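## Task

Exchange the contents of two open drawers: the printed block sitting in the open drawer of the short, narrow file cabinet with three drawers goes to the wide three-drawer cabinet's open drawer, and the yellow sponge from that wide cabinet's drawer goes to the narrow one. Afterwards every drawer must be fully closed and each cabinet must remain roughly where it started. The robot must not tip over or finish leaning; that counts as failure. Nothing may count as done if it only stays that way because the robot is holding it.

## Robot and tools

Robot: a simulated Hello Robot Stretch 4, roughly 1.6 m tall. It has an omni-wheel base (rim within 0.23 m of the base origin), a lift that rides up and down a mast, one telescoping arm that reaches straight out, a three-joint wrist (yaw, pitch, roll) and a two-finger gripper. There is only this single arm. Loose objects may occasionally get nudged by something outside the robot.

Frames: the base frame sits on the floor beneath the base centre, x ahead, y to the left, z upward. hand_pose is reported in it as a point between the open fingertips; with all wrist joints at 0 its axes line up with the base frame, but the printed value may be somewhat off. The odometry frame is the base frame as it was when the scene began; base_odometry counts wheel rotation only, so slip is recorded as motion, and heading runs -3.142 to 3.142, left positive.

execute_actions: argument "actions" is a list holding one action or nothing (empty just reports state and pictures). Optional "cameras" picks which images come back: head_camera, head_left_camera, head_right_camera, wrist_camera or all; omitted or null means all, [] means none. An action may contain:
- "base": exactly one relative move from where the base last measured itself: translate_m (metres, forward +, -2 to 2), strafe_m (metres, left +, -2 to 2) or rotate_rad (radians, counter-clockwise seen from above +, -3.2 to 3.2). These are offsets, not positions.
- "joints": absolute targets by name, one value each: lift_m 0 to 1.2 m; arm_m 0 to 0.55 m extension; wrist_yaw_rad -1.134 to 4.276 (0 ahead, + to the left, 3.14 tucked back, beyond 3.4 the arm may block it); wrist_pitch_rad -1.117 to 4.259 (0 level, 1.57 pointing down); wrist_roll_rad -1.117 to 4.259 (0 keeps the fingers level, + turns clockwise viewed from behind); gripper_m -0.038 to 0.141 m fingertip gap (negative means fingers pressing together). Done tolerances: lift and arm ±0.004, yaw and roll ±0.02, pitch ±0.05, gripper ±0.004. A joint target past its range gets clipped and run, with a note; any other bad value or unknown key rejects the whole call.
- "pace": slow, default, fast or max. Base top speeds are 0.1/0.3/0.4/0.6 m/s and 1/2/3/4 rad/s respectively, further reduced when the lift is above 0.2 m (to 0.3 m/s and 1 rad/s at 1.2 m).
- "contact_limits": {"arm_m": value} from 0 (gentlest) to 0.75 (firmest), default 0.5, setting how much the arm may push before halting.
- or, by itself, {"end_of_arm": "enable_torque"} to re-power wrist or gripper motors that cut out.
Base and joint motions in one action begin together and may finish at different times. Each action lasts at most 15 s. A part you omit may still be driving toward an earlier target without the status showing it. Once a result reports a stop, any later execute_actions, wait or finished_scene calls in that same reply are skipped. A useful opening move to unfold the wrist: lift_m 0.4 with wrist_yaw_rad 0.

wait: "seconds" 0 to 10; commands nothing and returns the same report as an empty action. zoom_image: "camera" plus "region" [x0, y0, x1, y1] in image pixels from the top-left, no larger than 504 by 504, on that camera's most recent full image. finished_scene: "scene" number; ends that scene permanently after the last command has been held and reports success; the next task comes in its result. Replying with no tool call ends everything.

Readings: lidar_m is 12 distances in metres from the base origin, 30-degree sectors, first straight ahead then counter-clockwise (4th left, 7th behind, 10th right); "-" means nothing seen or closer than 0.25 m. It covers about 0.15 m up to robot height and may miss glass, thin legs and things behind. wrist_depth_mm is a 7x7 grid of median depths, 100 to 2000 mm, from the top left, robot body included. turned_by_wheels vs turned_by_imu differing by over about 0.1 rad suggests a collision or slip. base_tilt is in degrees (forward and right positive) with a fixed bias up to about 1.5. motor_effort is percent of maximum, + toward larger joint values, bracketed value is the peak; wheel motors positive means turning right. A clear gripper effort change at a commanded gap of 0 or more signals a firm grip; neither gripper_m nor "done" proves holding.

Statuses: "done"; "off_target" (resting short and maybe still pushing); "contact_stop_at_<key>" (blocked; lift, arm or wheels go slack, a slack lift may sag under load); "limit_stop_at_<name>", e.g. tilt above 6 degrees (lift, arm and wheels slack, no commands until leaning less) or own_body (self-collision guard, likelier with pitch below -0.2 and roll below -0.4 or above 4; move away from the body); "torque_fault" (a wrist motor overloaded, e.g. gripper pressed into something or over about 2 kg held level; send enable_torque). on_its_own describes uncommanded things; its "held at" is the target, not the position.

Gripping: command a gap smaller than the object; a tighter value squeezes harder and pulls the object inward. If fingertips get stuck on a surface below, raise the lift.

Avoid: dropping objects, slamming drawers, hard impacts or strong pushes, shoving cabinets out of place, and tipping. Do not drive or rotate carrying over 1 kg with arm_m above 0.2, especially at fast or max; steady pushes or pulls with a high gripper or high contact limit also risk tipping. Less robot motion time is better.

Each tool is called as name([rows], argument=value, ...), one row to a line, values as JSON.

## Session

execute_actions(actions=[])

Scene clock: 0.00 s.
base_odometry: x=+0.000 y=+0.000 heading=+0.000 (m, m, rad; odometry frame)
turned_by_wheels: +0.000 (rad since the last result)
turned_by_imu: +0.000 (rad since the last result)
base_tilt: forward=+0.2 right=-0.1 (deg)
lidar_m: 1.06 2.02 1.75 1.74 2.05 1.84 0.96 1.12 2.20 2.45 2.18 1.07
base_status: not commanded
joint_positions: lift_m=+0.199 arm_m=+0.001 wrist_yaw_rad=+3.244 wrist_pitch_rad=+0.012 wrist_roll_rad=+0.002 gripper_m=+0.057
joint_status: not commanded
motor_effort: lift_m=+18 arm_m=-1 wrist_yaw_rad=+0 wrist_pitch_rad=-6 wrist_roll_rad=-1 gripper_m=-4 wheel_0=+0 wheel_1=-1 wheel_2=+0 (%)
hand_pose: x=-0.1243 y=+0.0575 z=+0.3731 quat_wxyz=(-0.051, -0.006, +0.001, +0.999) (m; base frame)
wrist_depth_mm: - - 131 - 1808 1661 1537 / - - 119 183 1808 1661 1537 / - - 132 202 1618 1661 1537 / 165 142 153 1118 1661 1708 1537 / 189 1464 1921 1499 1366 1661 1537 / 190 931 976 174 200 1229 1229 / 190 229 842 - 891 842 891
pictures: head_camera, head_left_camera, head_right_camera, wrist_camera
Images, in order (width x height): head_camera 420x560, head_left_camera 420x672, head_right_camera 420x672, wrist_camera 616x392.

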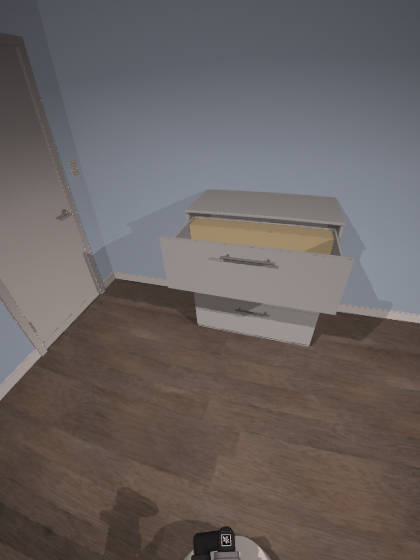

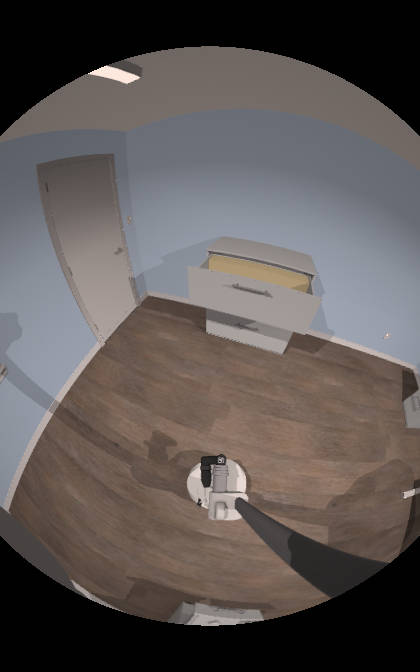

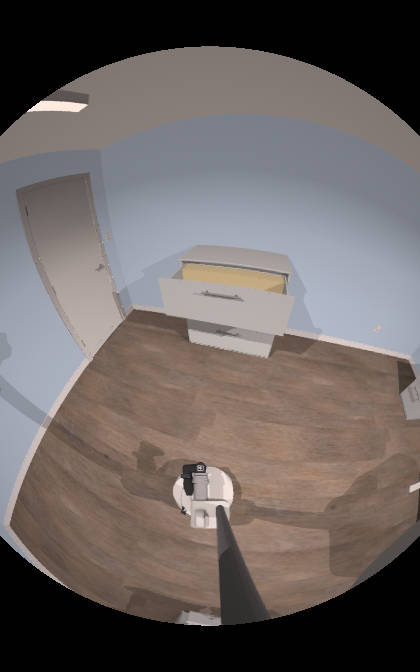

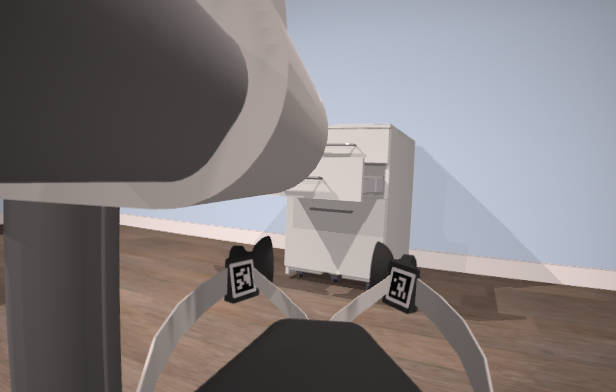

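execute_actions([
  {"base":{"translate_m":0.68},"joints":{"lift_m":1.18},"pace":"max"},
], cameras=[])

execute_actions([
  {"base":{"rotate_rad":-0.3},"joints":{"arm_m":0.38,"wrist_yaw_rad":0,"wrist_pitch_rad":1.57,"gripper_m":0.11},"pace":"fast"},
])

Scene clock: 3.10 s.
base_odometry: x=+0.680 y=+0.000 heading=+0.000 (m, m, rad; odometry frame)
turned_by_wheels: +0.000 (rad since the last result)
turned_by_imu: -0.002 (rad since the last result)
base_tilt: forward=+0.3 right=-0.1 (deg)
lidar_m: 0.38 0.52 1.55 1.57 1.81 2.50 1.65 2.76 2.51 2.45 0.49 0.40
base_status: done
joint_positions: lift_m=+1.180 arm_m=+0.001 wrist_yaw_rad=+3.244 wrist_pitch_rad=+0.012 wrist_roll_rad=+0.002 gripper_m=+0.057
joint_status: all done
motor_effort: lift_m=+21(26) arm_m=-1(1) wrist_yaw_rad=-1(0) wrist_pitch_rad=-6(4) wrist_roll_rad=+0(1) gripper_m=-2(4) wheel_0=+2(9) wheel_1=+1(6) wheel_2=+2(17) (%)
hand_pose: x=-0.1243 y=+0.0574 z=+1.3545 quat_wxyz=(-0.051, -0.006, +0.001, +0.999) (m; base frame)
wrist_depth_mm: - - 131 265 - - - / - - 120 183 - - - / - - 132 202 - - - / 165 142 153 - - - - / 189 - - - - - - / 190 - - 174 200 - - / 191 229 - - - - -
pictures: none
No camera images: the call's "cameras" was empty. Leave "cameras" out to get every camera's image.

Scene clock: 5.53 s.
base_odometry: x=+0.680 y=+0.000 heading=-0.299 (m, m, rad; odometry frame)
turned_by_wheels: -0.299 (rad since the last result)
turned_by_imu: -0.296 (rad since the last result)
base_tilt: forward=+0.1 right=+0.0 (deg)
lidar_m: 0.38 0.44 1.64 1.56 1.64 2.22 1.96 1.68 2.49 2.46 0.62 0.41
base_status: done
joint_positions: lift_m=+1.180 arm_m=+0.379 wrist_yaw_rad=+0.001 wrist_pitch_rad=+1.570 wrist_roll_rad=+0.002 gripper_m=+0.110
joint_status: all done
motor_effort: lift_m=+21(21) arm_m=+6(7) wrist_yaw_rad=-2(7) wrist_pitch_rad=+0(3) wrist_roll_rad=-2(1) gripper_m=-1(3) wheel_0=+4(7) wheel_1=+3(6) wheel_2=+3(7) (%)
hand_pose: x=+0.5501 y=-0.0874 z=+1.0695 quat_wxyz=(+0.707, +0.000, +0.707, +0.000) (m; base frame)
wrist_depth_mm: 342 340 334 329 325 322 319 / 512 508 496 480 455 430 404 / 597 591 580 574 564 559 539 / 603 591 585 574 569 564 535 / 569 591 585 580 574 564 525 / 375 389 357 389 375 413 452 / 301 296 304 - 322 303 324
pictures: head_camera, head_left_camera, head_right_camera, wrist_camera
Images, in order (width x height): head_camera 420x560, head_left_camera 420x672, head_right_camera 420x672, wrist_camera 616x392.

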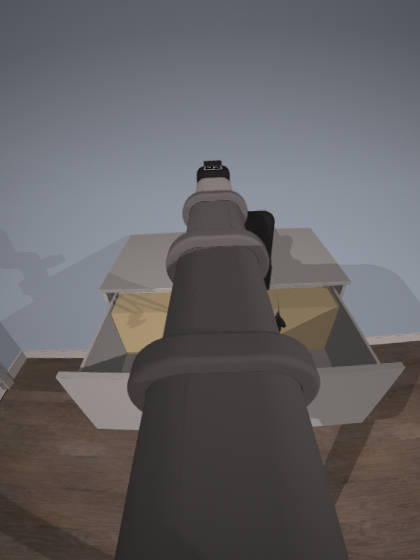

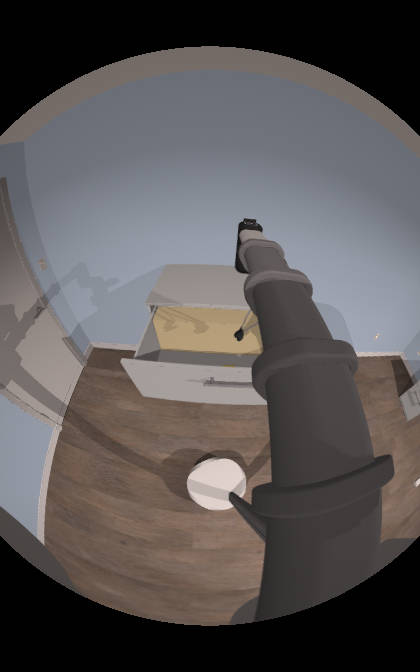

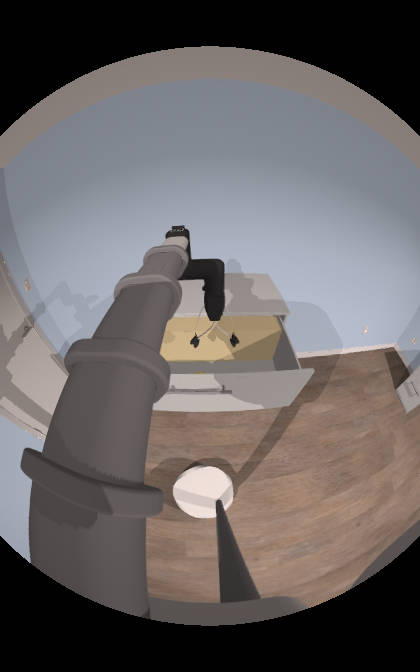

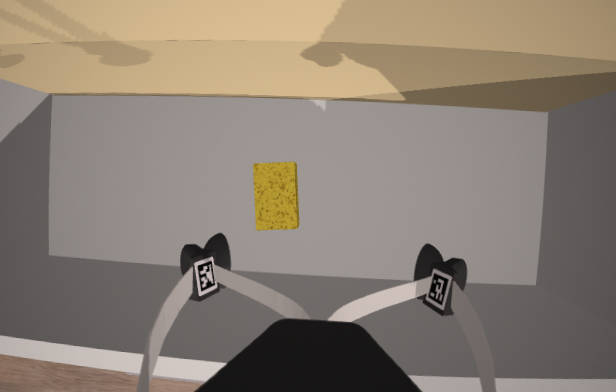

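execute_actions([
  {"base":{"strafe_m":0.072},"joints":{"arm_m":0.415,"lift_m":0.89,"wrist_roll_rad":-0.1},"pace":"fast"},
], cameras=["wrist_camera"])

Scene clock: 7.47 s.
base_odometry: x=+0.701 y=+0.069 heading=-0.299 (m, m, rad; odometry frame)
turned_by_wheels: +0.000 (rad since the last result)
turned_by_imu: +0.000 (rad since the last result)
base_tilt: forward=+0.2 right=-0.2 (deg)
lidar_m: 0.40 0.43 1.54 1.49 1.57 2.08 1.98 1.68 2.56 2.54 0.62 0.40
base_status: done
joint_positions: lift_m=+0.890 arm_m=+0.414 wrist_yaw_rad=+0.000 wrist_pitch_rad=+1.570 wrist_roll_rad=-0.100 gripper_m=+0.110
joint_status: all done
motor_effort: lift_m=+14(17) arm_m=+5(6) wrist_yaw_rad=+0(2) wrist_pitch_rad=+1(0) wrist_roll_rad=-1(6) gripper_m=-2(2) wheel_0=-1(11) wheel_1=+0(10) wheel_2=+0(2) (%)
hand_pose: x=+0.5851 y=-0.0874 z=+0.7800 quat_wxyz=(+0.706, -0.035, +0.706, +0.035) (m; base frame)
wrist_depth_mm: 296 277 256 234 213 193 186 / 298 293 291 287 285 277 251 / 300 297 293 289 286 282 279 / 303 298 294 266 287 285 281 / 304 301 294 248 289 286 283 / 306 303 297 248 289 286 285 / 296 303 301 - 291 289 286
pictures: wrist_camera
Images, in order (width x height): wrist_camera 616x392.

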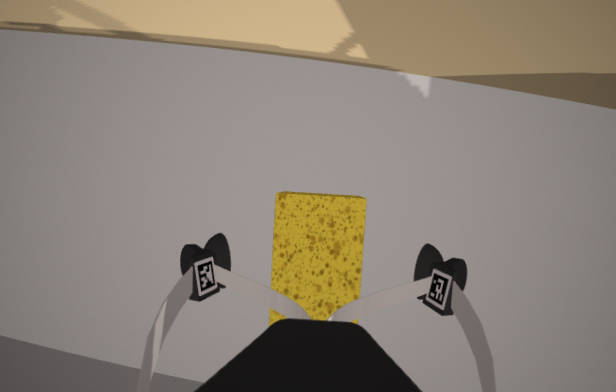

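execute_actions([
  {"joints":{"arm_m":0.405,"lift_m":0.842,"gripper_m":0.095}},
], cameras=[])

execute_actions([
  {"joints":{"gripper_m":0.025}},
], cameras=["wrist_camera"])

execute_actions([
  {"joints":{"lift_m":1.17},"pace":"max"},
], cameras=["wrist_camera"])

Scene clock: 8.83 s.
base_odometry: x=+0.701 y=+0.069 heading=-0.299 (m, m, rad; odometry frame)
turned_by_wheels: +0.000 (rad since the last result)
turned_by_imu: +0.000 (rad since the last result)
base_tilt: forward=+0.2 right=-0.1 (deg)
lidar_m: 0.39 0.44 1.54 1.50 1.55 2.07 1.98 1.69 2.57 2.53 0.60 0.41
base_status: not commanded
joint_positions: lift_m=+0.842 arm_m=+0.406 wrist_yaw_rad=+0.000 wrist_pitch_rad=+1.571 wrist_roll_rad=-0.100 gripper_m=+0.095
joint_status: all done
motor_effort: lift_m=+13(15) arm_m=-6(6) wrist_yaw_rad=-1(0) wrist_pitch_rad=-1(1) wrist_roll_rad=+1(1) gripper_m=-2(1) wheel_0=-1(1) wheel_1=+0(0) wheel_2=+0(0) (%)
hand_pose: x=+0.5769 y=-0.0874 z=+0.7322 quat_wxyz=(+0.706, -0.035, +0.706, +0.035) (m; base frame)
wrist_depth_mm: 249 246 243 239 231 209 201 / 250 247 244 241 238 236 233 / 252 249 246 243 240 237 235 / 254 251 246 200 240 238 236 / 255 253 248 201 220 239 237 / 257 254 249 201 201 240 238 / 258 255 252 - 244 242 240
pictures: none
No camera images: the call's "cameras" was empty. Leave "cameras" out to get every camera's image.

Scene clock: 10.33 s.
base_odometry: x=+0.701 y=+0.069 heading=-0.299 (m, m, rad; odometry frame)
turned_by_wheels: +0.000 (rad since the last result)
turned_by_imu: +0.000 (rad since the last result)
base_tilt: forward=+0.3 right=-0.1 (deg)
lidar_m: 0.39 0.45 1.55 1.48 1.56 2.05 2.00 1.69 2.59 2.52 0.61 0.42
base_status: not commanded
joint_positions: lift_m=+0.842 arm_m=+0.406 wrist_yaw_rad=+0.000 wrist_pitch_rad=+1.570 wrist_roll_rad=-0.100 gripper_m=+0.025
joint_status: all done
motor_effort: lift_m=+14(14) arm_m=-5(6) wrist_yaw_rad=+0(0) wrist_pitch_rad=+1(2) wrist_roll_rad=-1(2) gripper_m=-20(19) wheel_0=-1(1) wheel_1=+0(0) wheel_2=+0(0) (%)
hand_pose: x=+0.5771 y=-0.0874 z=+0.7321 quat_wxyz=(+0.706, -0.035, +0.706, +0.035) (m; base frame)
wrist_depth_mm: 248 245 242 238 231 210 201 / 249 247 244 241 236 234 232 / 251 247 245 242 239 236 234 / 252 250 246 191 239 236 235 / 254 252 247 191 215 239 236 / 256 252 249 191 190 239 237 / 257 254 251 - 244 241 239
pictures: wrist_camera
Images, in order (width x height): wrist_camera 616x392.

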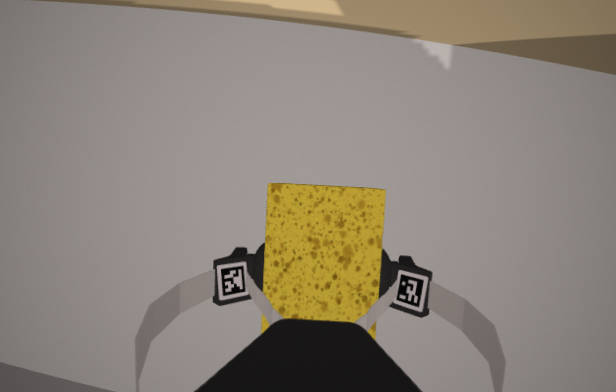

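Scene clock: 11.80 s.
base_odometry: x=+0.701 y=+0.069 heading=-0.299 (m, m, rad; odometry frame)
turned_by_wheels: +0.000 (rad since the last result)
turned_by_imu: +0.000 (rad since the last result)
base_tilt: forward=+0.2 right=-0.2 (deg)
lidar_m: 0.39 0.44 1.53 1.47 1.57 2.04 2.50 1.68 2.57 2.54 0.61 0.42
base_status: not commanded
joint_positions: lift_m=+1.170 arm_m=+0.406 wrist_yaw_rad=+0.000 wrist_pitch_rad=+1.570 wrist_roll_rad=-0.100 gripper_m=+0.025
joint_status: all done
motor_effort: lift_m=+21(26) arm_m=-5(6) wrist_yaw_rad=+0(1) wrist_pitch_rad=+0(2) wrist_roll_rad=-3(1) gripper_m=-21(22) wheel_0=-1(1) wheel_1=+0(0) wheel_2=+1(0) (%)
hand_pose: x=+0.5771 y=-0.0874 z=+1.0595 quat_wxyz=(+0.706, -0.035, +0.706, +0.035) (m; base frame)
wrist_depth_mm: 332 329 324 320 315 312 310 / 480 525 455 394 345 315 309 / 512 580 574 564 554 549 473 / 530 585 574 190 559 554 544 / 517 580 580 191 214 554 554 / 373 389 384 191 190 554 554 / 290 301 336 - 402 387 427
pictures: wrist_camera
Images, in order (width x height): wrist_camera 616x392.

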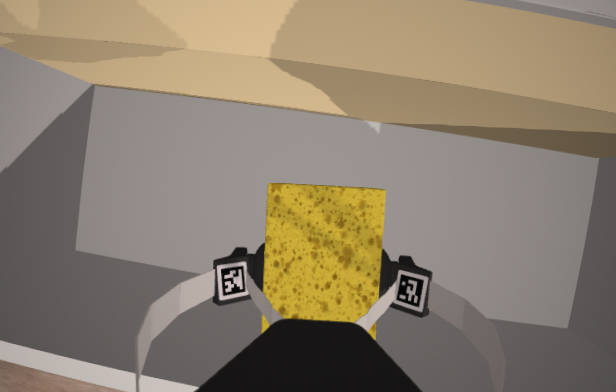

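execute_actions([
  {"base":{"rotate_rad":0.51},"joints":{"arm_m":0.03,"wrist_roll_rad":0},"pace":"fast"},
], cameras=[])

execute_actions([
  {"base":{"translate_m":-1.33},"joints":{"lift_m":0.72},"pace":"max"},
], cameras=[])

execute_actions([
  {"base":{"rotate_rad":2.66},"joints":{"arm_m":0.25},"pace":"fast"},
])

Scene clock: 14.47 s.
base_odometry: x=+0.701 y=+0.069 heading=+0.210 (m, m, rad; odometry frame)
turned_by_wheels: +0.509 (rad since the last result)
turned_by_imu: +0.505 (rad since the last result)
base_tilt: forward=+0.2 right=-0.1 (deg)
lidar_m: 0.43 1.56 1.47 1.55 2.06 2.03 1.66 2.61 2.56 0.62 0.40 0.38
base_status: done
joint_positions: lift_m=+1.170 arm_m=+0.031 wrist_yaw_rad=+0.000 wrist_pitch_rad=+1.570 wrist_roll_rad=+0.000 gripper_m=+0.025
joint_status: all done
motor_effort: lift_m=+21(21) arm_m=-6(6) wrist_yaw_rad=+0(1) wrist_pitch_rad=+2(2) wrist_roll_rad=-1(2) gripper_m=-21(20) wheel_0=-4(7) wheel_1=-2(7) wheel_2=-3(9) (%)
hand_pose: x=+0.2020 y=-0.0874 z=+1.0595 quat_wxyz=(+0.707, +0.000, +0.707, +0.000) (m; base frame)
wrist_depth_mm: 1308 1281 1255 512 364 277 539 / 1308 1281 1281 1229 500 329 289 / 1308 1281 1281 1255 1255 496 338 / 1308 1308 1281 190 1229 1229 535 / 1308 1308 1281 190 215 1255 1229 / 1336 1308 1281 191 189 1255 1229 / 1336 1336 1308 - 1255 1229 1255
pictures: none
No camera images: the call's "cameras" was empty. Leave "cameras" out to get every camera's image.

Scene clock: 20.27 s.
base_odometry: x=-0.599 y=-0.208 heading=+0.210 (m, m, rad; odometry frame)
turned_by_wheels: +0.000 (rad since the last result)
turned_by_imu: +0.007 (rad since the last result)
base_tilt: forward=+0.2 right=+0.0 (deg)
lidar_m: 1.62 2.26 2.11 1.92 0.44 0.41 0.41 1.87 1.83 1.90 2.53 1.58
base_status: done
joint_positions: lift_m=+0.720 arm_m=+0.031 wrist_yaw_rad=+0.000 wrist_pitch_rad=+1.570 wrist_roll_rad=+0.000 gripper_m=+0.025
joint_status: all done
motor_effort: lift_m=+15(24) arm_m=-6(6) wrist_yaw_rad=-1(0) wrist_pitch_rad=+0(0) wrist_roll_rad=-1(0) gripper_m=-22(20) wheel_0=-4(9) wheel_1=-2(9) wheel_2=+2(8) (%)
hand_pose: x=+0.2021 y=-0.0874 z=+0.6099 quat_wxyz=(+0.707, +0.000, +0.707, +0.000) (m; base frame)
wrist_depth_mm: 842 831 820 809 798 788 788 / 842 842 820 820 809 798 778 / 854 842 831 820 820 809 798 / 854 854 842 190 809 809 798 / 866 854 627 190 215 809 798 / 866 866 627 191 190 809 798 / 878 866 640 - 831 809 809
pictures: none
No camera images: the call's "cameras" was empty. Leave "cameras" out to get every camera's image.

Scene clock: 22.63 s.
base_odometry: x=-0.599 y=-0.208 heading=+2.869 (m, m, rad; odometry frame)
turned_by_wheels: +2.660 (rad since the last result)
turned_by_imu: +2.632 (rad since the last result)
base_tilt: forward=+0.1 right=+0.0 (deg)
lidar_m: 0.40 0.46 1.90 1.82 1.91 2.51 1.60 1.64 2.23 2.11 1.86 0.44
base_status: done
joint_positions: lift_m=+0.720 arm_m=+0.249 wrist_yaw_rad=+0.001 wrist_pitch_rad=+1.570 wrist_roll_rad=+0.000 gripper_m=+0.025
joint_status: all done
motor_effort: lift_m=+17(17) arm_m=+4(6) wrist_yaw_rad=-2(3) wrist_pitch_rad=-1(5) wrist_roll_rad=+0(2) gripper_m=-21(21) wheel_0=-3(11) wheel_1=-1(10) wheel_2=-2(13) (%)
hand_pose: x=+0.4205 y=-0.0874 z=+0.6098 quat_wxyz=(+0.707, +0.000, +0.707, +0.000) (m; base frame)
wrist_depth_mm: 842 439 436 430 430 788 778 / 842 442 442 433 430 788 778 / 854 449 445 439 436 798 788 / 854 449 442 190 436 809 788 / 866 854 831 191 215 809 809 / 866 854 676 191 190 809 809 / 866 866 647 - 831 820 809
pictures: head_camera, head_left_camera, head_right_camera, wrist_camera
Images, in order (width x height): head_camera 420x560, head_left_camera 420x672, head_right_camera 420x672, wrist_camera 616x392.

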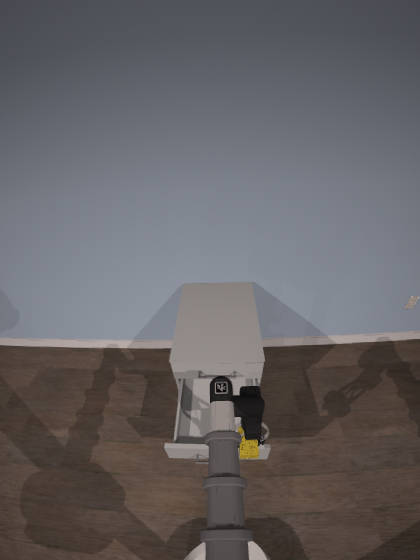

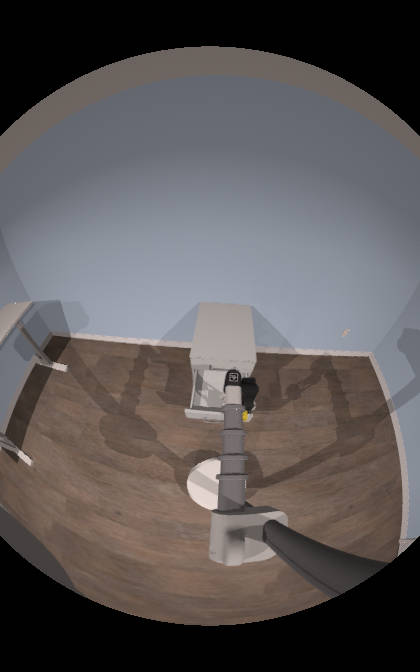

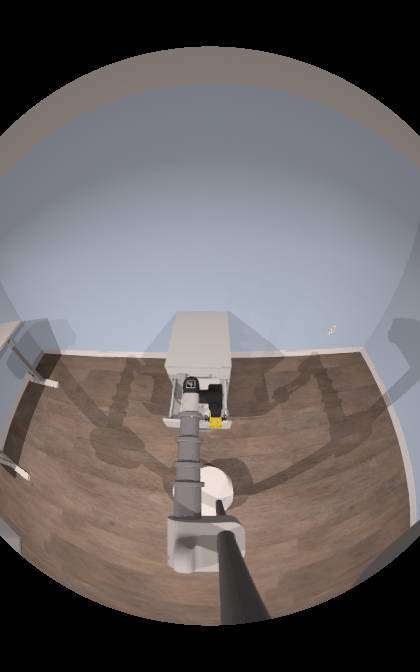

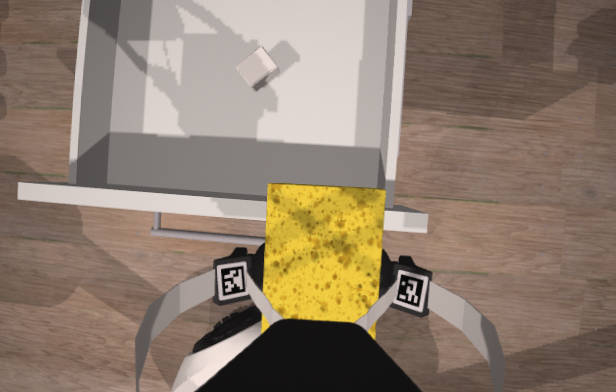

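execute_actions([
  {"base":{"strafe_m":0.17},"joints":{"arm_m":0.36,"lift_m":0.65},"pace":"fast"},
], cameras=["wrist_camera"])

Scene clock: 24.40 s.
base_odometry: x=-0.645 y=-0.372 heading=+2.869 (m, m, rad; odometry frame)
turned_by_wheels: +0.000 (rad since the last result)
turned_by_imu: +0.000 (rad since the last result)
base_tilt: forward=+0.2 right=-0.2 (deg)
lidar_m: 0.43 1.40 1.71 1.64 1.75 2.50 1.61 1.66 2.41 2.28 1.85 0.42
base_status: done
joint_positions: lift_m=+0.650 arm_m=+0.359 wrist_yaw_rad=+0.000 wrist_pitch_rad=+1.570 wrist_roll_rad=+0.000 gripper_m=+0.025
joint_status: all done
motor_effort: lift_m=+14(14) arm_m=+5(5) wrist_yaw_rad=-1(2) wrist_pitch_rad=+2(0) wrist_roll_rad=-1(0) gripper_m=-21(21) wheel_0=-1(13) wheel_1=-2(11) wheel_2=+0(3) (%)
hand_pose: x=+0.5302 y=-0.0874 z=+0.5400 quat_wxyz=(+0.707, +0.000, +0.707, +0.000) (m; base frame)
wrist_depth_mm: 768 759 368 364 362 355 351 / 778 759 368 366 362 357 353 / 778 778 373 368 364 359 353 / 788 768 375 190 364 362 351 / 798 788 343 191 215 364 347 / 798 788 287 191 189 357 330 / 798 788 274 - 273 266 271
pictures: wrist_camera
Images, in order (width x height): wrist_camera 616x392.

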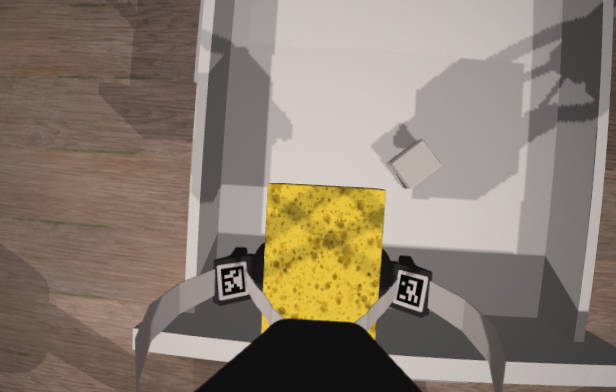

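execute_actions([
  {"joints":{"lift_m":0.524},"pace":"fast"},
], cameras=[])

execute_actions([
  {"joints":{"gripper_m":0.08}},
], cameras=["wrist_camera"])

execute_actions([
  {"joints":{"lift_m":0.585},"pace":"fast"},
], cameras=[])

execute_actions([
  {"base":{"strafe_m":-0.078},"joints":{"arm_m":0.435,"wrist_roll_rad":1.0,"gripper_m":0.07},"pace":"fast"},
], cameras=["wrist_camera"])

Scene clock: 26.03 s.
base_odometry: x=-0.645 y=-0.372 heading=+2.869 (m, m, rad; odometry frame)
turned_by_wheels: +0.000 (rad since the last result)
turned_by_imu: +0.000 (rad since the last result)
base_tilt: forward=+0.2 right=-0.1 (deg)
lidar_m: 0.43 1.40 1.72 1.65 1.75 2.52 1.60 1.66 2.41 2.26 1.87 0.41
base_status: not commanded
joint_positions: lift_m=+0.524 arm_m=+0.359 wrist_yaw_rad=+0.000 wrist_pitch_rad=+1.570 wrist_roll_rad=+0.000 gripper_m=+0.025
joint_status: all done
motor_effort: lift_m=+14(18) arm_m=+6(5) wrist_yaw_rad=-1(1) wrist_pitch_rad=+0(4) wrist_roll_rad=-1(2) gripper_m=-23(17) wheel_0=-1(1) wheel_1=-2(2) wheel_2=+0(0) (%)
hand_pose: x=+0.5302 y=-0.0874 z=+0.4141 quat_wxyz=(+0.707, +0.000, +0.707, +0.000) (m; base frame)
wrist_depth_mm: 640 213 245 241 238 235 233 / 654 220 246 242 239 236 234 / 654 224 247 244 241 211 236 / 661 216 249 190 242 239 237 / 661 221 249 191 215 241 238 / 668 196 251 191 190 241 240 / 676 211 249 - 247 242 241
pictures: none
No camera images: the call's "cameras" was empty. Leave "cameras" out to get every camera's image.

Scene clock: 27.40 s.
base_odometry: x=-0.645 y=-0.372 heading=+2.869 (m, m, rad; odometry frame)
turned_by_wheels: +0.000 (rad since the last result)
turned_by_imu: +0.000 (rad since the last result)
base_tilt: forward=+0.1 right=-0.1 (deg)
lidar_m: 0.43 1.39 1.71 1.65 1.75 2.50 1.60 1.68 2.40 2.28 1.88 0.41
base_status: not commanded
joint_positions: lift_m=+0.524 arm_m=+0.359 wrist_yaw_rad=+0.000 wrist_pitch_rad=+1.570 wrist_roll_rad=+0.000 gripper_m=+0.080
joint_status: all done
motor_effort: lift_m=+14(14) arm_m=+6(6) wrist_yaw_rad=-1(1) wrist_pitch_rad=+1(2) wrist_roll_rad=-2(0) gripper_m=-2(20) wheel_0=-1(1) wheel_1=-2(2) wheel_2=+0(0) (%)
hand_pose: x=+0.5302 y=-0.0874 z=+0.4141 quat_wxyz=(+0.707, +0.000, +0.707, +0.000) (m; base frame)
wrist_depth_mm: 647 213 244 241 238 236 232 / 647 220 246 242 240 236 234 / 654 225 247 244 241 211 236 / 661 216 248 202 241 238 237 / 661 221 249 202 213 241 238 / 668 209 250 202 202 241 239 / 668 208 250 - 246 242 242
pictures: wrist_camera
Images, in order (width x height): wrist_camera 616x392.

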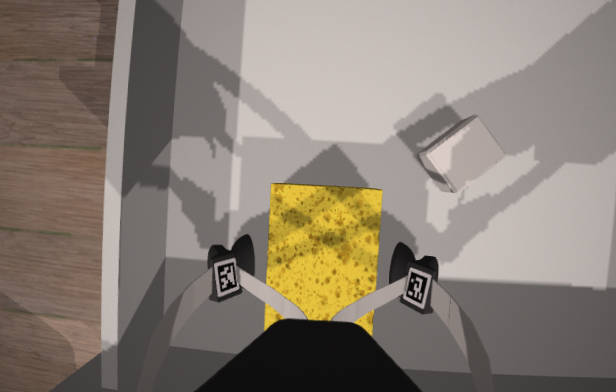

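Scene clock: 28.37 s.
base_odometry: x=-0.645 y=-0.372 heading=+2.869 (m, m, rad; odometry frame)
turned_by_wheels: +0.000 (rad since the last result)
turned_by_imu: +0.000 (rad since the last result)
base_tilt: forward=+0.2 right=-0.3 (deg)
lidar_m: 0.43 1.40 1.70 1.64 1.74 2.52 1.60 1.64 2.39 2.28 1.86 0.43
base_status: not commanded
joint_positions: lift_m=+0.585 arm_m=+0.359 wrist_yaw_rad=+0.000 wrist_pitch_rad=+1.570 wrist_roll_rad=+0.000 gripper_m=+0.080
joint_status: all done
motor_effort: lift_m=+22(23) arm_m=+6(5) wrist_yaw_rad=-1(1) wrist_pitch_rad=+1(1) wrist_roll_rad=-1(1) gripper_m=-4(2) wheel_0=-1(1) wheel_1=-2(2) wheel_2=+0(0) (%)
hand_pose: x=+0.5302 y=-0.0874 z=+0.4744 quat_wxyz=(+0.707, +0.000, +0.707, +0.000) (m; base frame)
wrist_depth_mm: 707 699 301 300 296 291 289 / 715 707 304 301 297 294 291 / 715 707 306 304 300 296 293 / 723 715 307 262 301 297 294 / 723 715 309 262 301 298 297 / 732 723 287 262 262 300 298 / 732 224 249 - 273 257 270
pictures: none
No camera images: the call's "cameras" was empty. Leave "cameras" out to get every camera's image.

Scene clock: 29.47 s.
base_odometry: x=-0.624 y=-0.297 heading=+2.869 (m, m, rad; odometry frame)
turned_by_wheels: +0.000 (rad since the last result)
turned_by_imu: +0.000 (rad since the last result)
base_tilt: forward=+0.1 right=-0.1 (deg)
lidar_m: 0.40 0.46 1.79 1.72 1.82 2.51 1.61 1.68 2.31 2.19 1.87 0.43
base_status: done
joint_positions: lift_m=+0.585 arm_m=+0.434 wrist_yaw_rad=+0.000 wrist_pitch_rad=+1.570 wrist_roll_rad=+1.000 gripper_m=+0.070
joint_status: all done
motor_effort: lift_m=+22(22) arm_m=+6(5) wrist_yaw_rad=+0(1) wrist_pitch_rad=+1(2) wrist_roll_rad=+2(4) gripper_m=-3(4) wheel_0=+0(15) wheel_1=+0(9) wheel_2=+0(2) (%)
hand_pose: x=+0.6052 y=-0.0874 z=+0.4744 quat_wxyz=(+0.621, +0.339, +0.620, -0.339) (m; base frame)
wrist_depth_mm: 123 150 303 298 256 661 654 / 138 160 306 300 296 255 654 / 156 310 307 303 298 296 271 / 157 314 309 304 301 297 294 / 320 315 310 307 301 298 283 / 300 319 314 169 304 291 245 / 270 296 317 - 306 247 216
pictures: wrist_camera
Images, in order (width x height): wrist_camera 616x392.

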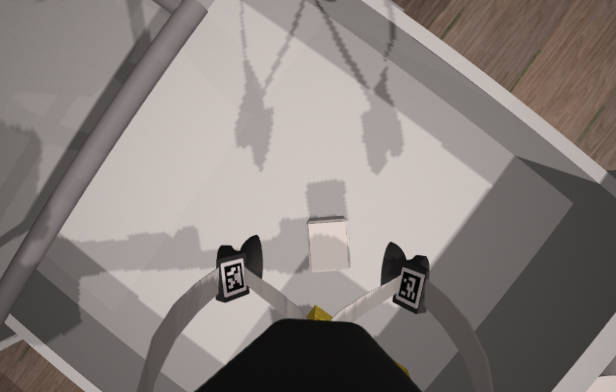

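execute_actions([
  {"base":{"strafe_m":-0.005},"joints":{"lift_m":0.524,"wrist_roll_rad":0.92},"pace":"fast"},
], cameras=[])

execute_actions([
  {"joints":{"gripper_m":0.0}},
], cameras=["wrist_camera"])

execute_actions([
  {"joints":{"lift_m":0.65},"pace":"fast"},
], cameras=["wrist_camera"])

Scene clock: 30.63 s.
base_odometry: x=-0.623 y=-0.292 heading=+2.869 (m, m, rad; odometry frame)
turned_by_wheels: +0.000 (rad since the last result)
turned_by_imu: +0.000 (rad since the last result)
base_tilt: forward=+0.1 right=+0.0 (deg)
lidar_m: 0.42 0.45 1.78 1.72 1.83 2.50 1.61 1.66 2.32 2.20 1.83 0.42
base_status: done
joint_positions: lift_m=+0.524 arm_m=+0.434 wrist_yaw_rad=+0.000 wrist_pitch_rad=+1.570 wrist_roll_rad=+0.920 gripper_m=+0.070
joint_status: all done
motor_effort: lift_m=+14(17) arm_m=+5(5) wrist_yaw_rad=-1(1) wrist_pitch_rad=+4(1) wrist_roll_rad=-1(1) gripper_m=-4(3) wheel_0=+0(9) wheel_1=+0(13) wheel_2=+0(2) (%)
hand_pose: x=+0.6051 y=-0.0874 z=+0.4140 quat_wxyz=(+0.634, +0.314, +0.633, -0.314) (m; base frame)
wrist_depth_mm: 123 246 244 240 237 189 597 / 138 249 245 242 238 216 187 / 254 250 247 244 240 237 214 / 255 253 248 245 242 238 237 / 257 254 250 245 243 240 237 / 259 256 251 170 244 241 239 / 257 257 254 - 246 243 222
pictures: none
No camera images: the call's "cameras" was empty. Leave "cameras" out to get every camera's image.

Scene clock: 32.13 s.
base_odometry: x=-0.623 y=-0.292 heading=+2.869 (m, m, rad; odometry frame)
turned_by_wheels: +0.000 (rad since the last result)
turned_by_imu: +0.000 (rad since the last result)
base_tilt: forward=+0.2 right=+0.0 (deg)
lidar_m: 0.42 0.44 1.79 1.72 1.83 2.50 1.63 1.66 2.32 2.20 1.85 0.40
base_status: not commanded
joint_positions: lift_m=+0.524 arm_m=+0.434 wrist_yaw_rad=+0.000 wrist_pitch_rad=+1.570 wrist_roll_rad=+0.920 gripper_m=+0.001
joint_status: all done
motor_effort: lift_m=+14(14) arm_m=+5(6) wrist_yaw_rad=-1(1) wrist_pitch_rad=+2(0) wrist_roll_rad=-2(1) gripper_m=-22(22) wheel_0=+0(0) wheel_1=+1(1) wheel_2=+0(0) (%)
hand_pose: x=+0.6050 y=-0.0874 z=+0.4140 quat_wxyz=(+0.634, +0.314, +0.633, -0.314) (m; base frame)
wrist_depth_mm: 123 246 243 240 236 189 597 / 137 249 245 242 238 217 187 / 253 251 246 243 240 236 214 / 255 251 248 245 241 238 236 / 257 253 250 210 242 240 237 / 259 256 251 210 186 241 238 / 256 257 255 - 246 242 222
pictures: wrist_camera
Images, in order (width x height): wrist_camera 616x392.

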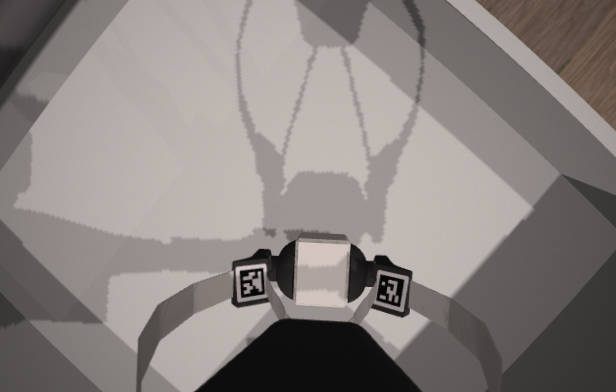

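Scene clock: 33.43 s.
base_odometry: x=-0.623 y=-0.292 heading=+2.869 (m, m, rad; odometry frame)
turned_by_wheels: +0.000 (rad since the last result)
turned_by_imu: +0.000 (rad since the last result)
base_tilt: forward=+0.2 right=+0.0 (deg)
lidar_m: 0.40 0.45 1.78 1.72 1.82 2.52 1.60 1.68 2.32 2.20 1.86 0.40
base_status: not commanded
joint_positions: lift_m=+0.650 arm_m=+0.434 wrist_yaw_rad=+0.000 wrist_pitch_rad=+1.570 wrist_roll_rad=+0.920 gripper_m=+0.001
joint_status: all done
motor_effort: lift_m=+22(23) arm_m=+6(5) wrist_yaw_rad=-1(0) wrist_pitch_rad=+1(0) wrist_roll_rad=+1(2) gripper_m=-19(20) wheel_0=+0(0) wheel_1=+1(1) wheel_2=+0(0) (%)
hand_pose: x=+0.6051 y=-0.0874 z=+0.5394 quat_wxyz=(+0.634, +0.314, +0.633, -0.314) (m; base frame)
wrist_depth_mm: 121 153 202 362 732 723 715 / 139 179 233 364 357 723 723 / 160 212 373 368 362 359 723 / 191 247 375 370 364 359 343 / 210 382 377 210 366 362 294 / 798 351 377 210 186 291 262 / 798 359 382 - 351 268 569
pictures: wrist_camera
Images, in order (width x height): wrist_camera 616x392.

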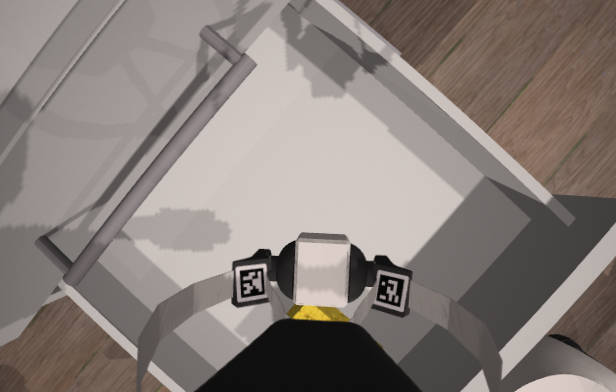

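Delay the pitch change to stay clear of the upper handle.

execute_actions([
  {"base":{"strafe_m":-0.065},"joints":{"arm_m":0.13,"wrist_yaw_rad":3.14,"wrist_pitch_rad":1.2,"wrist_roll_rad":0},"pace":"fast"},
], cameras=[])

execute_actions([
  {"base":{"translate_m":0.02},"joints":{"lift_m":0.2,"wrist_pitch_rad":0},"pace":"fast"},
], cameras=["head_camera"])

execute_actions([
  {"joints":{"arm_m":0.55},"pace":"slow","contact_limits":{"arm_m":0.25}},
], cameras=["head_camera"])

zoom_image(camera="head_camera", region=[140,320,320,460])

Scene clock: 36.17 s.
base_odometry: x=-0.605 y=-0.229 heading=+2.869 (m, m, rad; odometry frame)
turned_by_wheels: +0.000 (rad since the last result)
turned_by_imu: +0.001 (rad since the last result)
base_tilt: forward=+0.3 right=+0.0 (deg)
lidar_m: 0.39 0.46 1.87 1.80 1.88 2.52 1.60 1.65 2.25 2.12 1.86 0.44
base_status: done
joint_positions: lift_m=+0.650 arm_m=+0.131 wrist_yaw_rad=+3.139 wrist_pitch_rad=+1.201 wrist_roll_rad=+0.000 gripper_m=+0.001
joint_status: all done
motor_effort: lift_m=+22(22) arm_m=-5(6) wrist_yaw_rad=+1(10) wrist_pitch_rad=-1(22) wrist_roll_rad=+0(6) gripper_m=-21(23) wheel_0=+0(12) wheel_1=+1(14) wheel_2=-1(1) (%)
hand_pose: x=+0.1977 y=+0.0876 z=+0.5589 quat_wxyz=(+0.001, -0.565, +0.001, +0.825) (m; base frame)
wrist_depth_mm: 1025 991 976 976 976 960 976 / 960 960 661 931 917 904 904 / 904 891 634 634 866 866 854 / 842 842 615 603 798 820 809 / 798 798 580 210 768 768 768 / 759 750 615 211 186 732 732 / 732 715 723 - 707 691 699
pictures: none
No camera images: the call's "cameras" was empty. Leave "cameras" out to get every camera's image.

Scene clock: 38.37 s.
base_odometry: x=-0.625 y=-0.224 heading=+2.870 (m, m, rad; odometry frame)
turned_by_wheels: +0.000 (rad since the last result)
turned_by_imu: +0.001 (rad since the last result)
base_tilt: forward=+0.1 right=-0.1 (deg)
lidar_m: 0.40 0.42 1.86 1.78 1.89 2.52 1.62 1.67 2.24 2.13 1.83 0.43
base_status: done
joint_positions: lift_m=+0.200 arm_m=+0.131 wrist_yaw_rad=+3.140 wrist_pitch_rad=+0.003 wrist_roll_rad=+0.000 gripper_m=+0.001
joint_status: all done
motor_effort: lift_m=+14(22) arm_m=-6(6) wrist_yaw_rad=+0(1) wrist_pitch_rad=-6(10) wrist_roll_rad=-1(0) gripper_m=-21(21) wheel_0=+4(8) wheel_1=+1(8) wheel_2=-1(11) (%)
hand_pose: x=+0.0135 y=+0.0879 z=+0.3777 quat_wxyz=(+0.001, -0.001, +0.000, +1.000) (m; base frame)
wrist_depth_mm: - - 329 - - - - / - - 147 - - - - / - 133 160 - - - - / - 146 309 - - - - / 1808 315 - 210 - - - / 1060 309 976 210 186 1281 1281 / 778 312 442 - 904 854 917
pictures: head_camera
Images, in order (width x height): head_camera 420x560.

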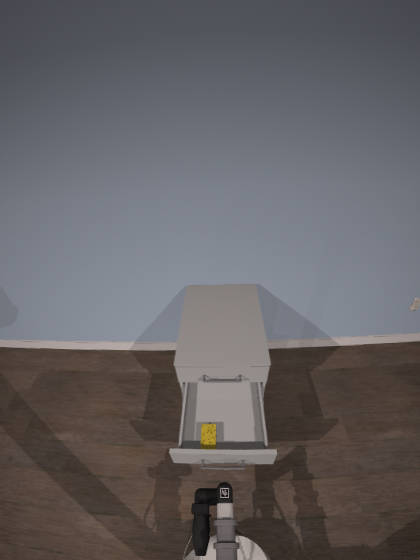

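Scene clock: 42.97 s.
base_odometry: x=-0.625 y=-0.224 heading=+2.870 (m, m, rad; odometry frame)
turned_by_wheels: +0.000 (rad since the last result)
turned_by_imu: +0.002 (rad since the last result)
base_tilt: forward=+0.2 right=+0.0 (deg)
lidar_m: 0.68 0.78 1.85 1.79 1.89 2.53 1.63 1.69 2.26 2.12 1.81 0.76
base_status: not commanded
joint_positions: lift_m=+0.200 arm_m=+0.498 wrist_yaw_rad=+3.140 wrist_pitch_rad=+0.003 wrist_roll_rad=+0.000 gripper_m=+0.001
joint_status: arm_m contact_stop (moved +0.367 of +0.419)
on_its_own: arm_m is slack since a contact_stop (your +0.550 is given up)
motor_effort: lift_m=+15(15) arm_m=+0(23) wrist_yaw_rad=+1(2) wrist_pitch_rad=-6(7) wrist_roll_rad=-1(1) gripper_m=-22(21) wheel_0=+3(4) wheel_1=-2(3) wheel_2=+2(9) (%)
contact_limits: arm_m 0.25
hand_pose: x=+0.3801 y=+0.0880 z=+0.3777 quat_wxyz=(+0.001, -0.001, +0.000, +1.000) (m; base frame)
wrist_depth_mm: - 113 - - - - - / - 113 661 - - - - / 113 115 218 - - - - / - - 676 - - - - / 1808 1921 1576 211 - - - / 1060 1118 496 210 186 1255 1281 / 778 732 436 - 904 854 917
pictures: head_camera
Images, in order (width x height): head_camera 420x560.

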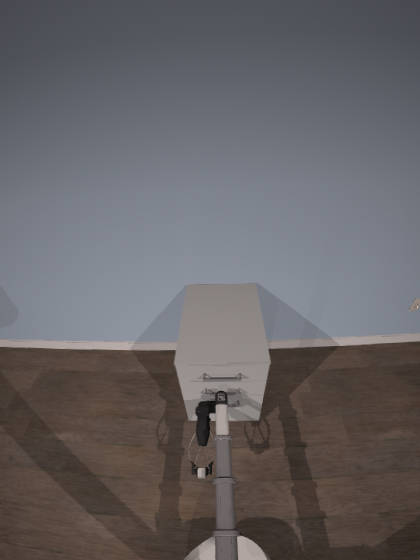

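Region (140, 320, 320, 460) of head_camera's 420x560 image, scaled by 2.800, with more detail than that image has.

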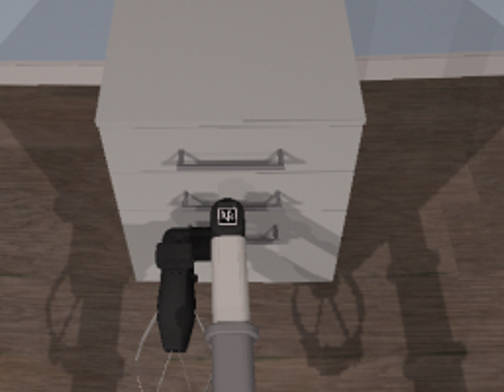

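execute_actions([
  {"base":{"translate_m":-1.17},"joints":{"arm_m":0.02},"pace":"max"},
], cameras=["head_camera"])

execute_actions([
  {"base":{"rotate_rad":-3.17},"pace":"fast"},
], cameras=["head_camera"])

execute_actions([
  {"base":{"strafe_m":0.57},"joints":{"lift_m":1.18},"pace":"max"},
], cameras=[])

execute_actions([
  {"joints":{"arm_m":0.45,"wrist_pitch_rad":1.57},"pace":"fast"},
])

Scene clock: 46.73 s.
base_odometry: x=+0.502 y=-0.539 heading=+2.869 (m, m, rad; odometry frame)
turned_by_wheels: +0.000 (rad since the last result)
turned_by_imu: +0.005 (rad since the last result)
base_tilt: forward=+0.3 right=+0.0 (deg)
lidar_m: 1.85 2.58 1.93 1.92 1.79 1.30 0.43 0.46 0.63 2.12 2.24 2.58
base_status: done
joint_positions: lift_m=+0.200 arm_m=+0.021 wrist_yaw_rad=+3.140 wrist_pitch_rad=+0.003 wrist_roll_rad=+0.000 gripper_m=+0.001
joint_status: all done
motor_effort: lift_m=+15(15) arm_m=-5(7) wrist_yaw_rad=-2(2) wrist_pitch_rad=-7(7) wrist_roll_rad=-1(2) gripper_m=-20(21) wheel_0=-1(13) wheel_1=-2(9) wheel_2=-3(13) (%)
hand_pose: x=-0.0965 y=+0.0878 z=+0.3777 quat_wxyz=(+0.001, -0.001, +0.000, +1.000) (m; base frame)
wrist_depth_mm: - - 158 1366 1336 1308 1308 / - 109 158 1366 1336 1336 1308 / - 115 160 1366 1336 1336 1336 / 183 163 307 1366 1366 1336 1308 / 219 946 931 211 1397 1336 1336 / 218 960 931 210 186 1281 1308 / 219 788 866 - 917 854 917
pictures: head_camera
Images, in order (width x height): head_camera 420x560.

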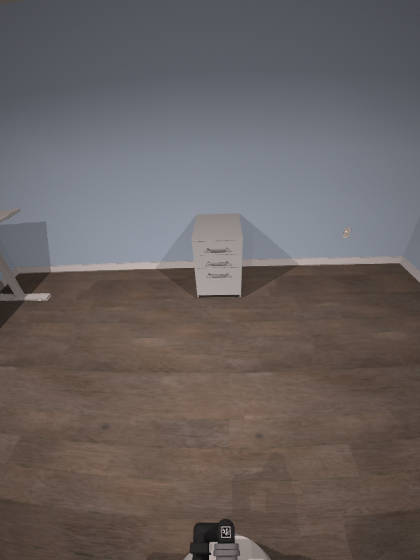

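Scene clock: 49.07 s.
base_odometry: x=+0.502 y=-0.539 heading=-0.301 (m, m, rad; odometry frame)
turned_by_wheels: -3.170 (rad since the last result)
turned_by_imu: -3.136 (rad since the last result)
base_tilt: forward=+0.3 right=+0.0 (deg)
lidar_m: 0.43 0.45 0.59 2.12 2.24 2.60 1.86 2.58 1.94 1.91 1.82 1.33
base_status: done
joint_positions: lift_m=+0.200 arm_m=+0.021 wrist_yaw_rad=+3.140 wrist_pitch_rad=+0.003 wrist_roll_rad=+0.000 gripper_m=+0.001
joint_status: not commanded
motor_effort: lift_m=+18(19) arm_m=-6(6) wrist_yaw_rad=+1(1) wrist_pitch_rad=-6(7) wrist_roll_rad=+0(1) gripper_m=-21(21) wheel_0=+2(8) wheel_1=+1(13) wheel_2=+2(6) (%)
hand_pose: x=-0.0965 y=+0.0880 z=+0.3774 quat_wxyz=(+0.001, -0.001, +0.000, +1.000) (m; base frame)
wrist_depth_mm: - - 158 - - - - / - 110 158 - - - - / - 115 160 - - - - / 183 163 309 - - - - / 219 1863 - 210 - - - / 219 1098 991 209 186 1281 1281 / 219 778 866 - 917 854 904
pictures: head_camera
Images, in order (width x height): head_camera 420x560.

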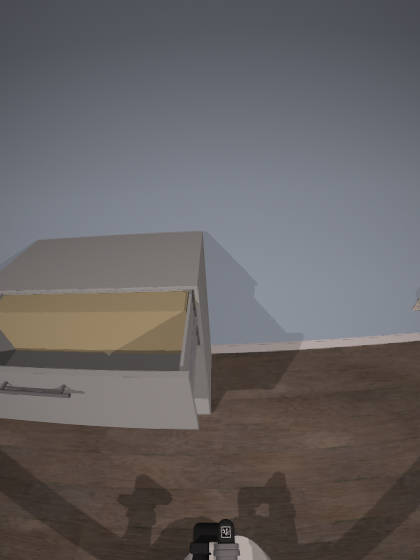

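Scene clock: 51.90 s.
base_odometry: x=+0.671 y=+0.006 heading=-0.301 (m, m, rad; odometry frame)
turned_by_wheels: +0.000 (rad since the last result)
turned_by_imu: +0.001 (rad since the last result)
base_tilt: forward=+0.2 right=-0.2 (deg)
lidar_m: 0.40 0.46 1.62 1.54 1.64 2.22 1.93 1.95 2.50 2.47 0.63 0.43
base_status: done
joint_positions: lift_m=+1.180 arm_m=+0.021 wrist_yaw_rad=+3.140 wrist_pitch_rad=+0.002 wrist_roll_rad=+0.000 gripper_m=+0.001
joint_status: all done
motor_effort: lift_m=+21(24) arm_m=-6(6) wrist_yaw_rad=-1(0) wrist_pitch_rad=-5(7) wrist_roll_rad=-1(3) gripper_m=-20(20) wheel_0=+0(15) wheel_1=-2(13) wheel_2=+1(1) (%)
hand_pose: x=-0.0965 y=+0.0879 z=+1.3573 quat_wxyz=(+0.001, -0.001, +0.000, +1.000) (m; base frame)
wrist_depth_mm: - - 158 274 285 - - / - 109 158 - - - - / - 115 160 - - - - / 182 163 306 - - - - / 219 - - 210 - - - / 219 - - 209 186 - - / 219 - - - - - -
pictures: none
No camera images: the call's "cameras" was empty. Leave "cameras" out to get every camera's image.

Scene clock: 53.87 s.
base_odometry: x=+0.671 y=+0.006 heading=-0.301 (m, m, rad; odometry frame)
turned_by_wheels: +0.000 (rad since the last result)
turned_by_imu: +0.000 (rad since the last result)
base_tilt: forward=+0.2 right=+0.0 (deg)
lidar_m: 0.39 0.46 1.62 1.52 1.61 2.23 1.96 1.95 2.50 2.48 0.60 0.42
base_status: not commanded
joint_positions: lift_m=+1.180 arm_m=+0.449 wrist_yaw_rad=+3.140 wrist_pitch_rad=+1.570 wrist_roll_rad=+0.000 gripper_m=+0.001
joint_status: all done
motor_effort: lift_m=+21(21) arm_m=+5(7) wrist_yaw_rad=+0(1) wrist_pitch_rad=+1(7) wrist_roll_rad=+1(1) gripper_m=-22(21) wheel_0=+0(0) wheel_1=-2(2) wheel_2=+1(1) (%)
hand_pose: x=+0.6200 y=+0.0874 z=+1.0695 quat_wxyz=(+0.001, -0.707, +0.001, +0.707) (m; base frame)
wrist_depth_mm: 289 309 306 327 1229 1229 1205 / 377 368 357 342 322 301 287 / 597 591 585 574 564 564 436 / 597 591 585 580 569 564 445 / 603 597 585 210 574 569 436 / 462 480 430 211 186 521 427 / 355 351 377 - 404 379 384
pictures: head_camera, head_left_camera, head_right_camera, wrist_camera
Images, in order (width x height): head_camera 420x560, head_left_camera 420x672, head_right_camera 420x672, wrist_camera 616x392.

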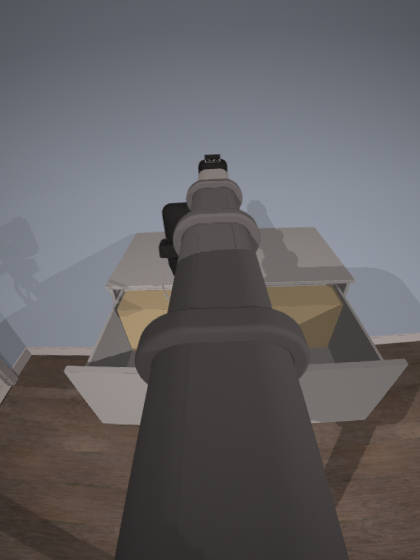

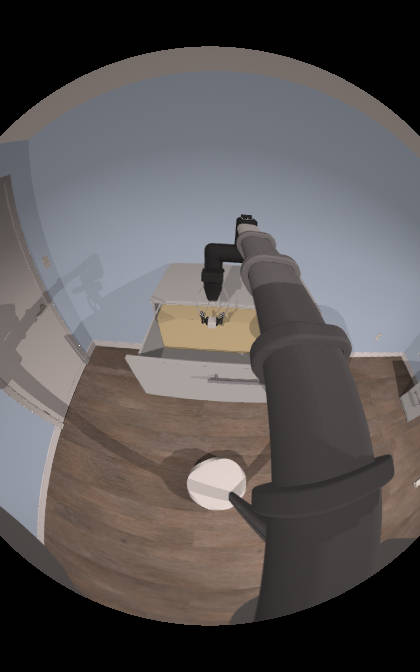

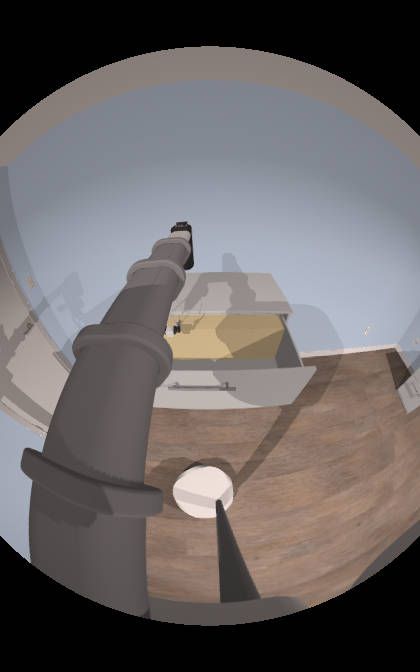

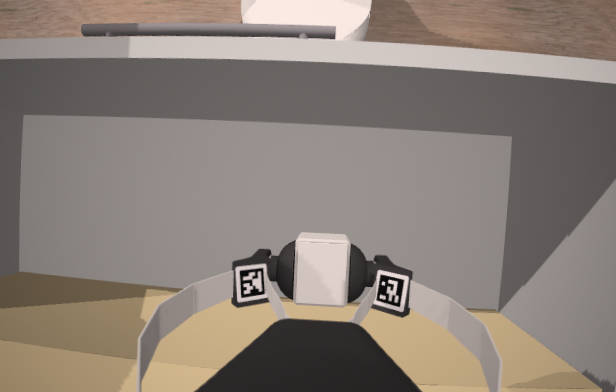

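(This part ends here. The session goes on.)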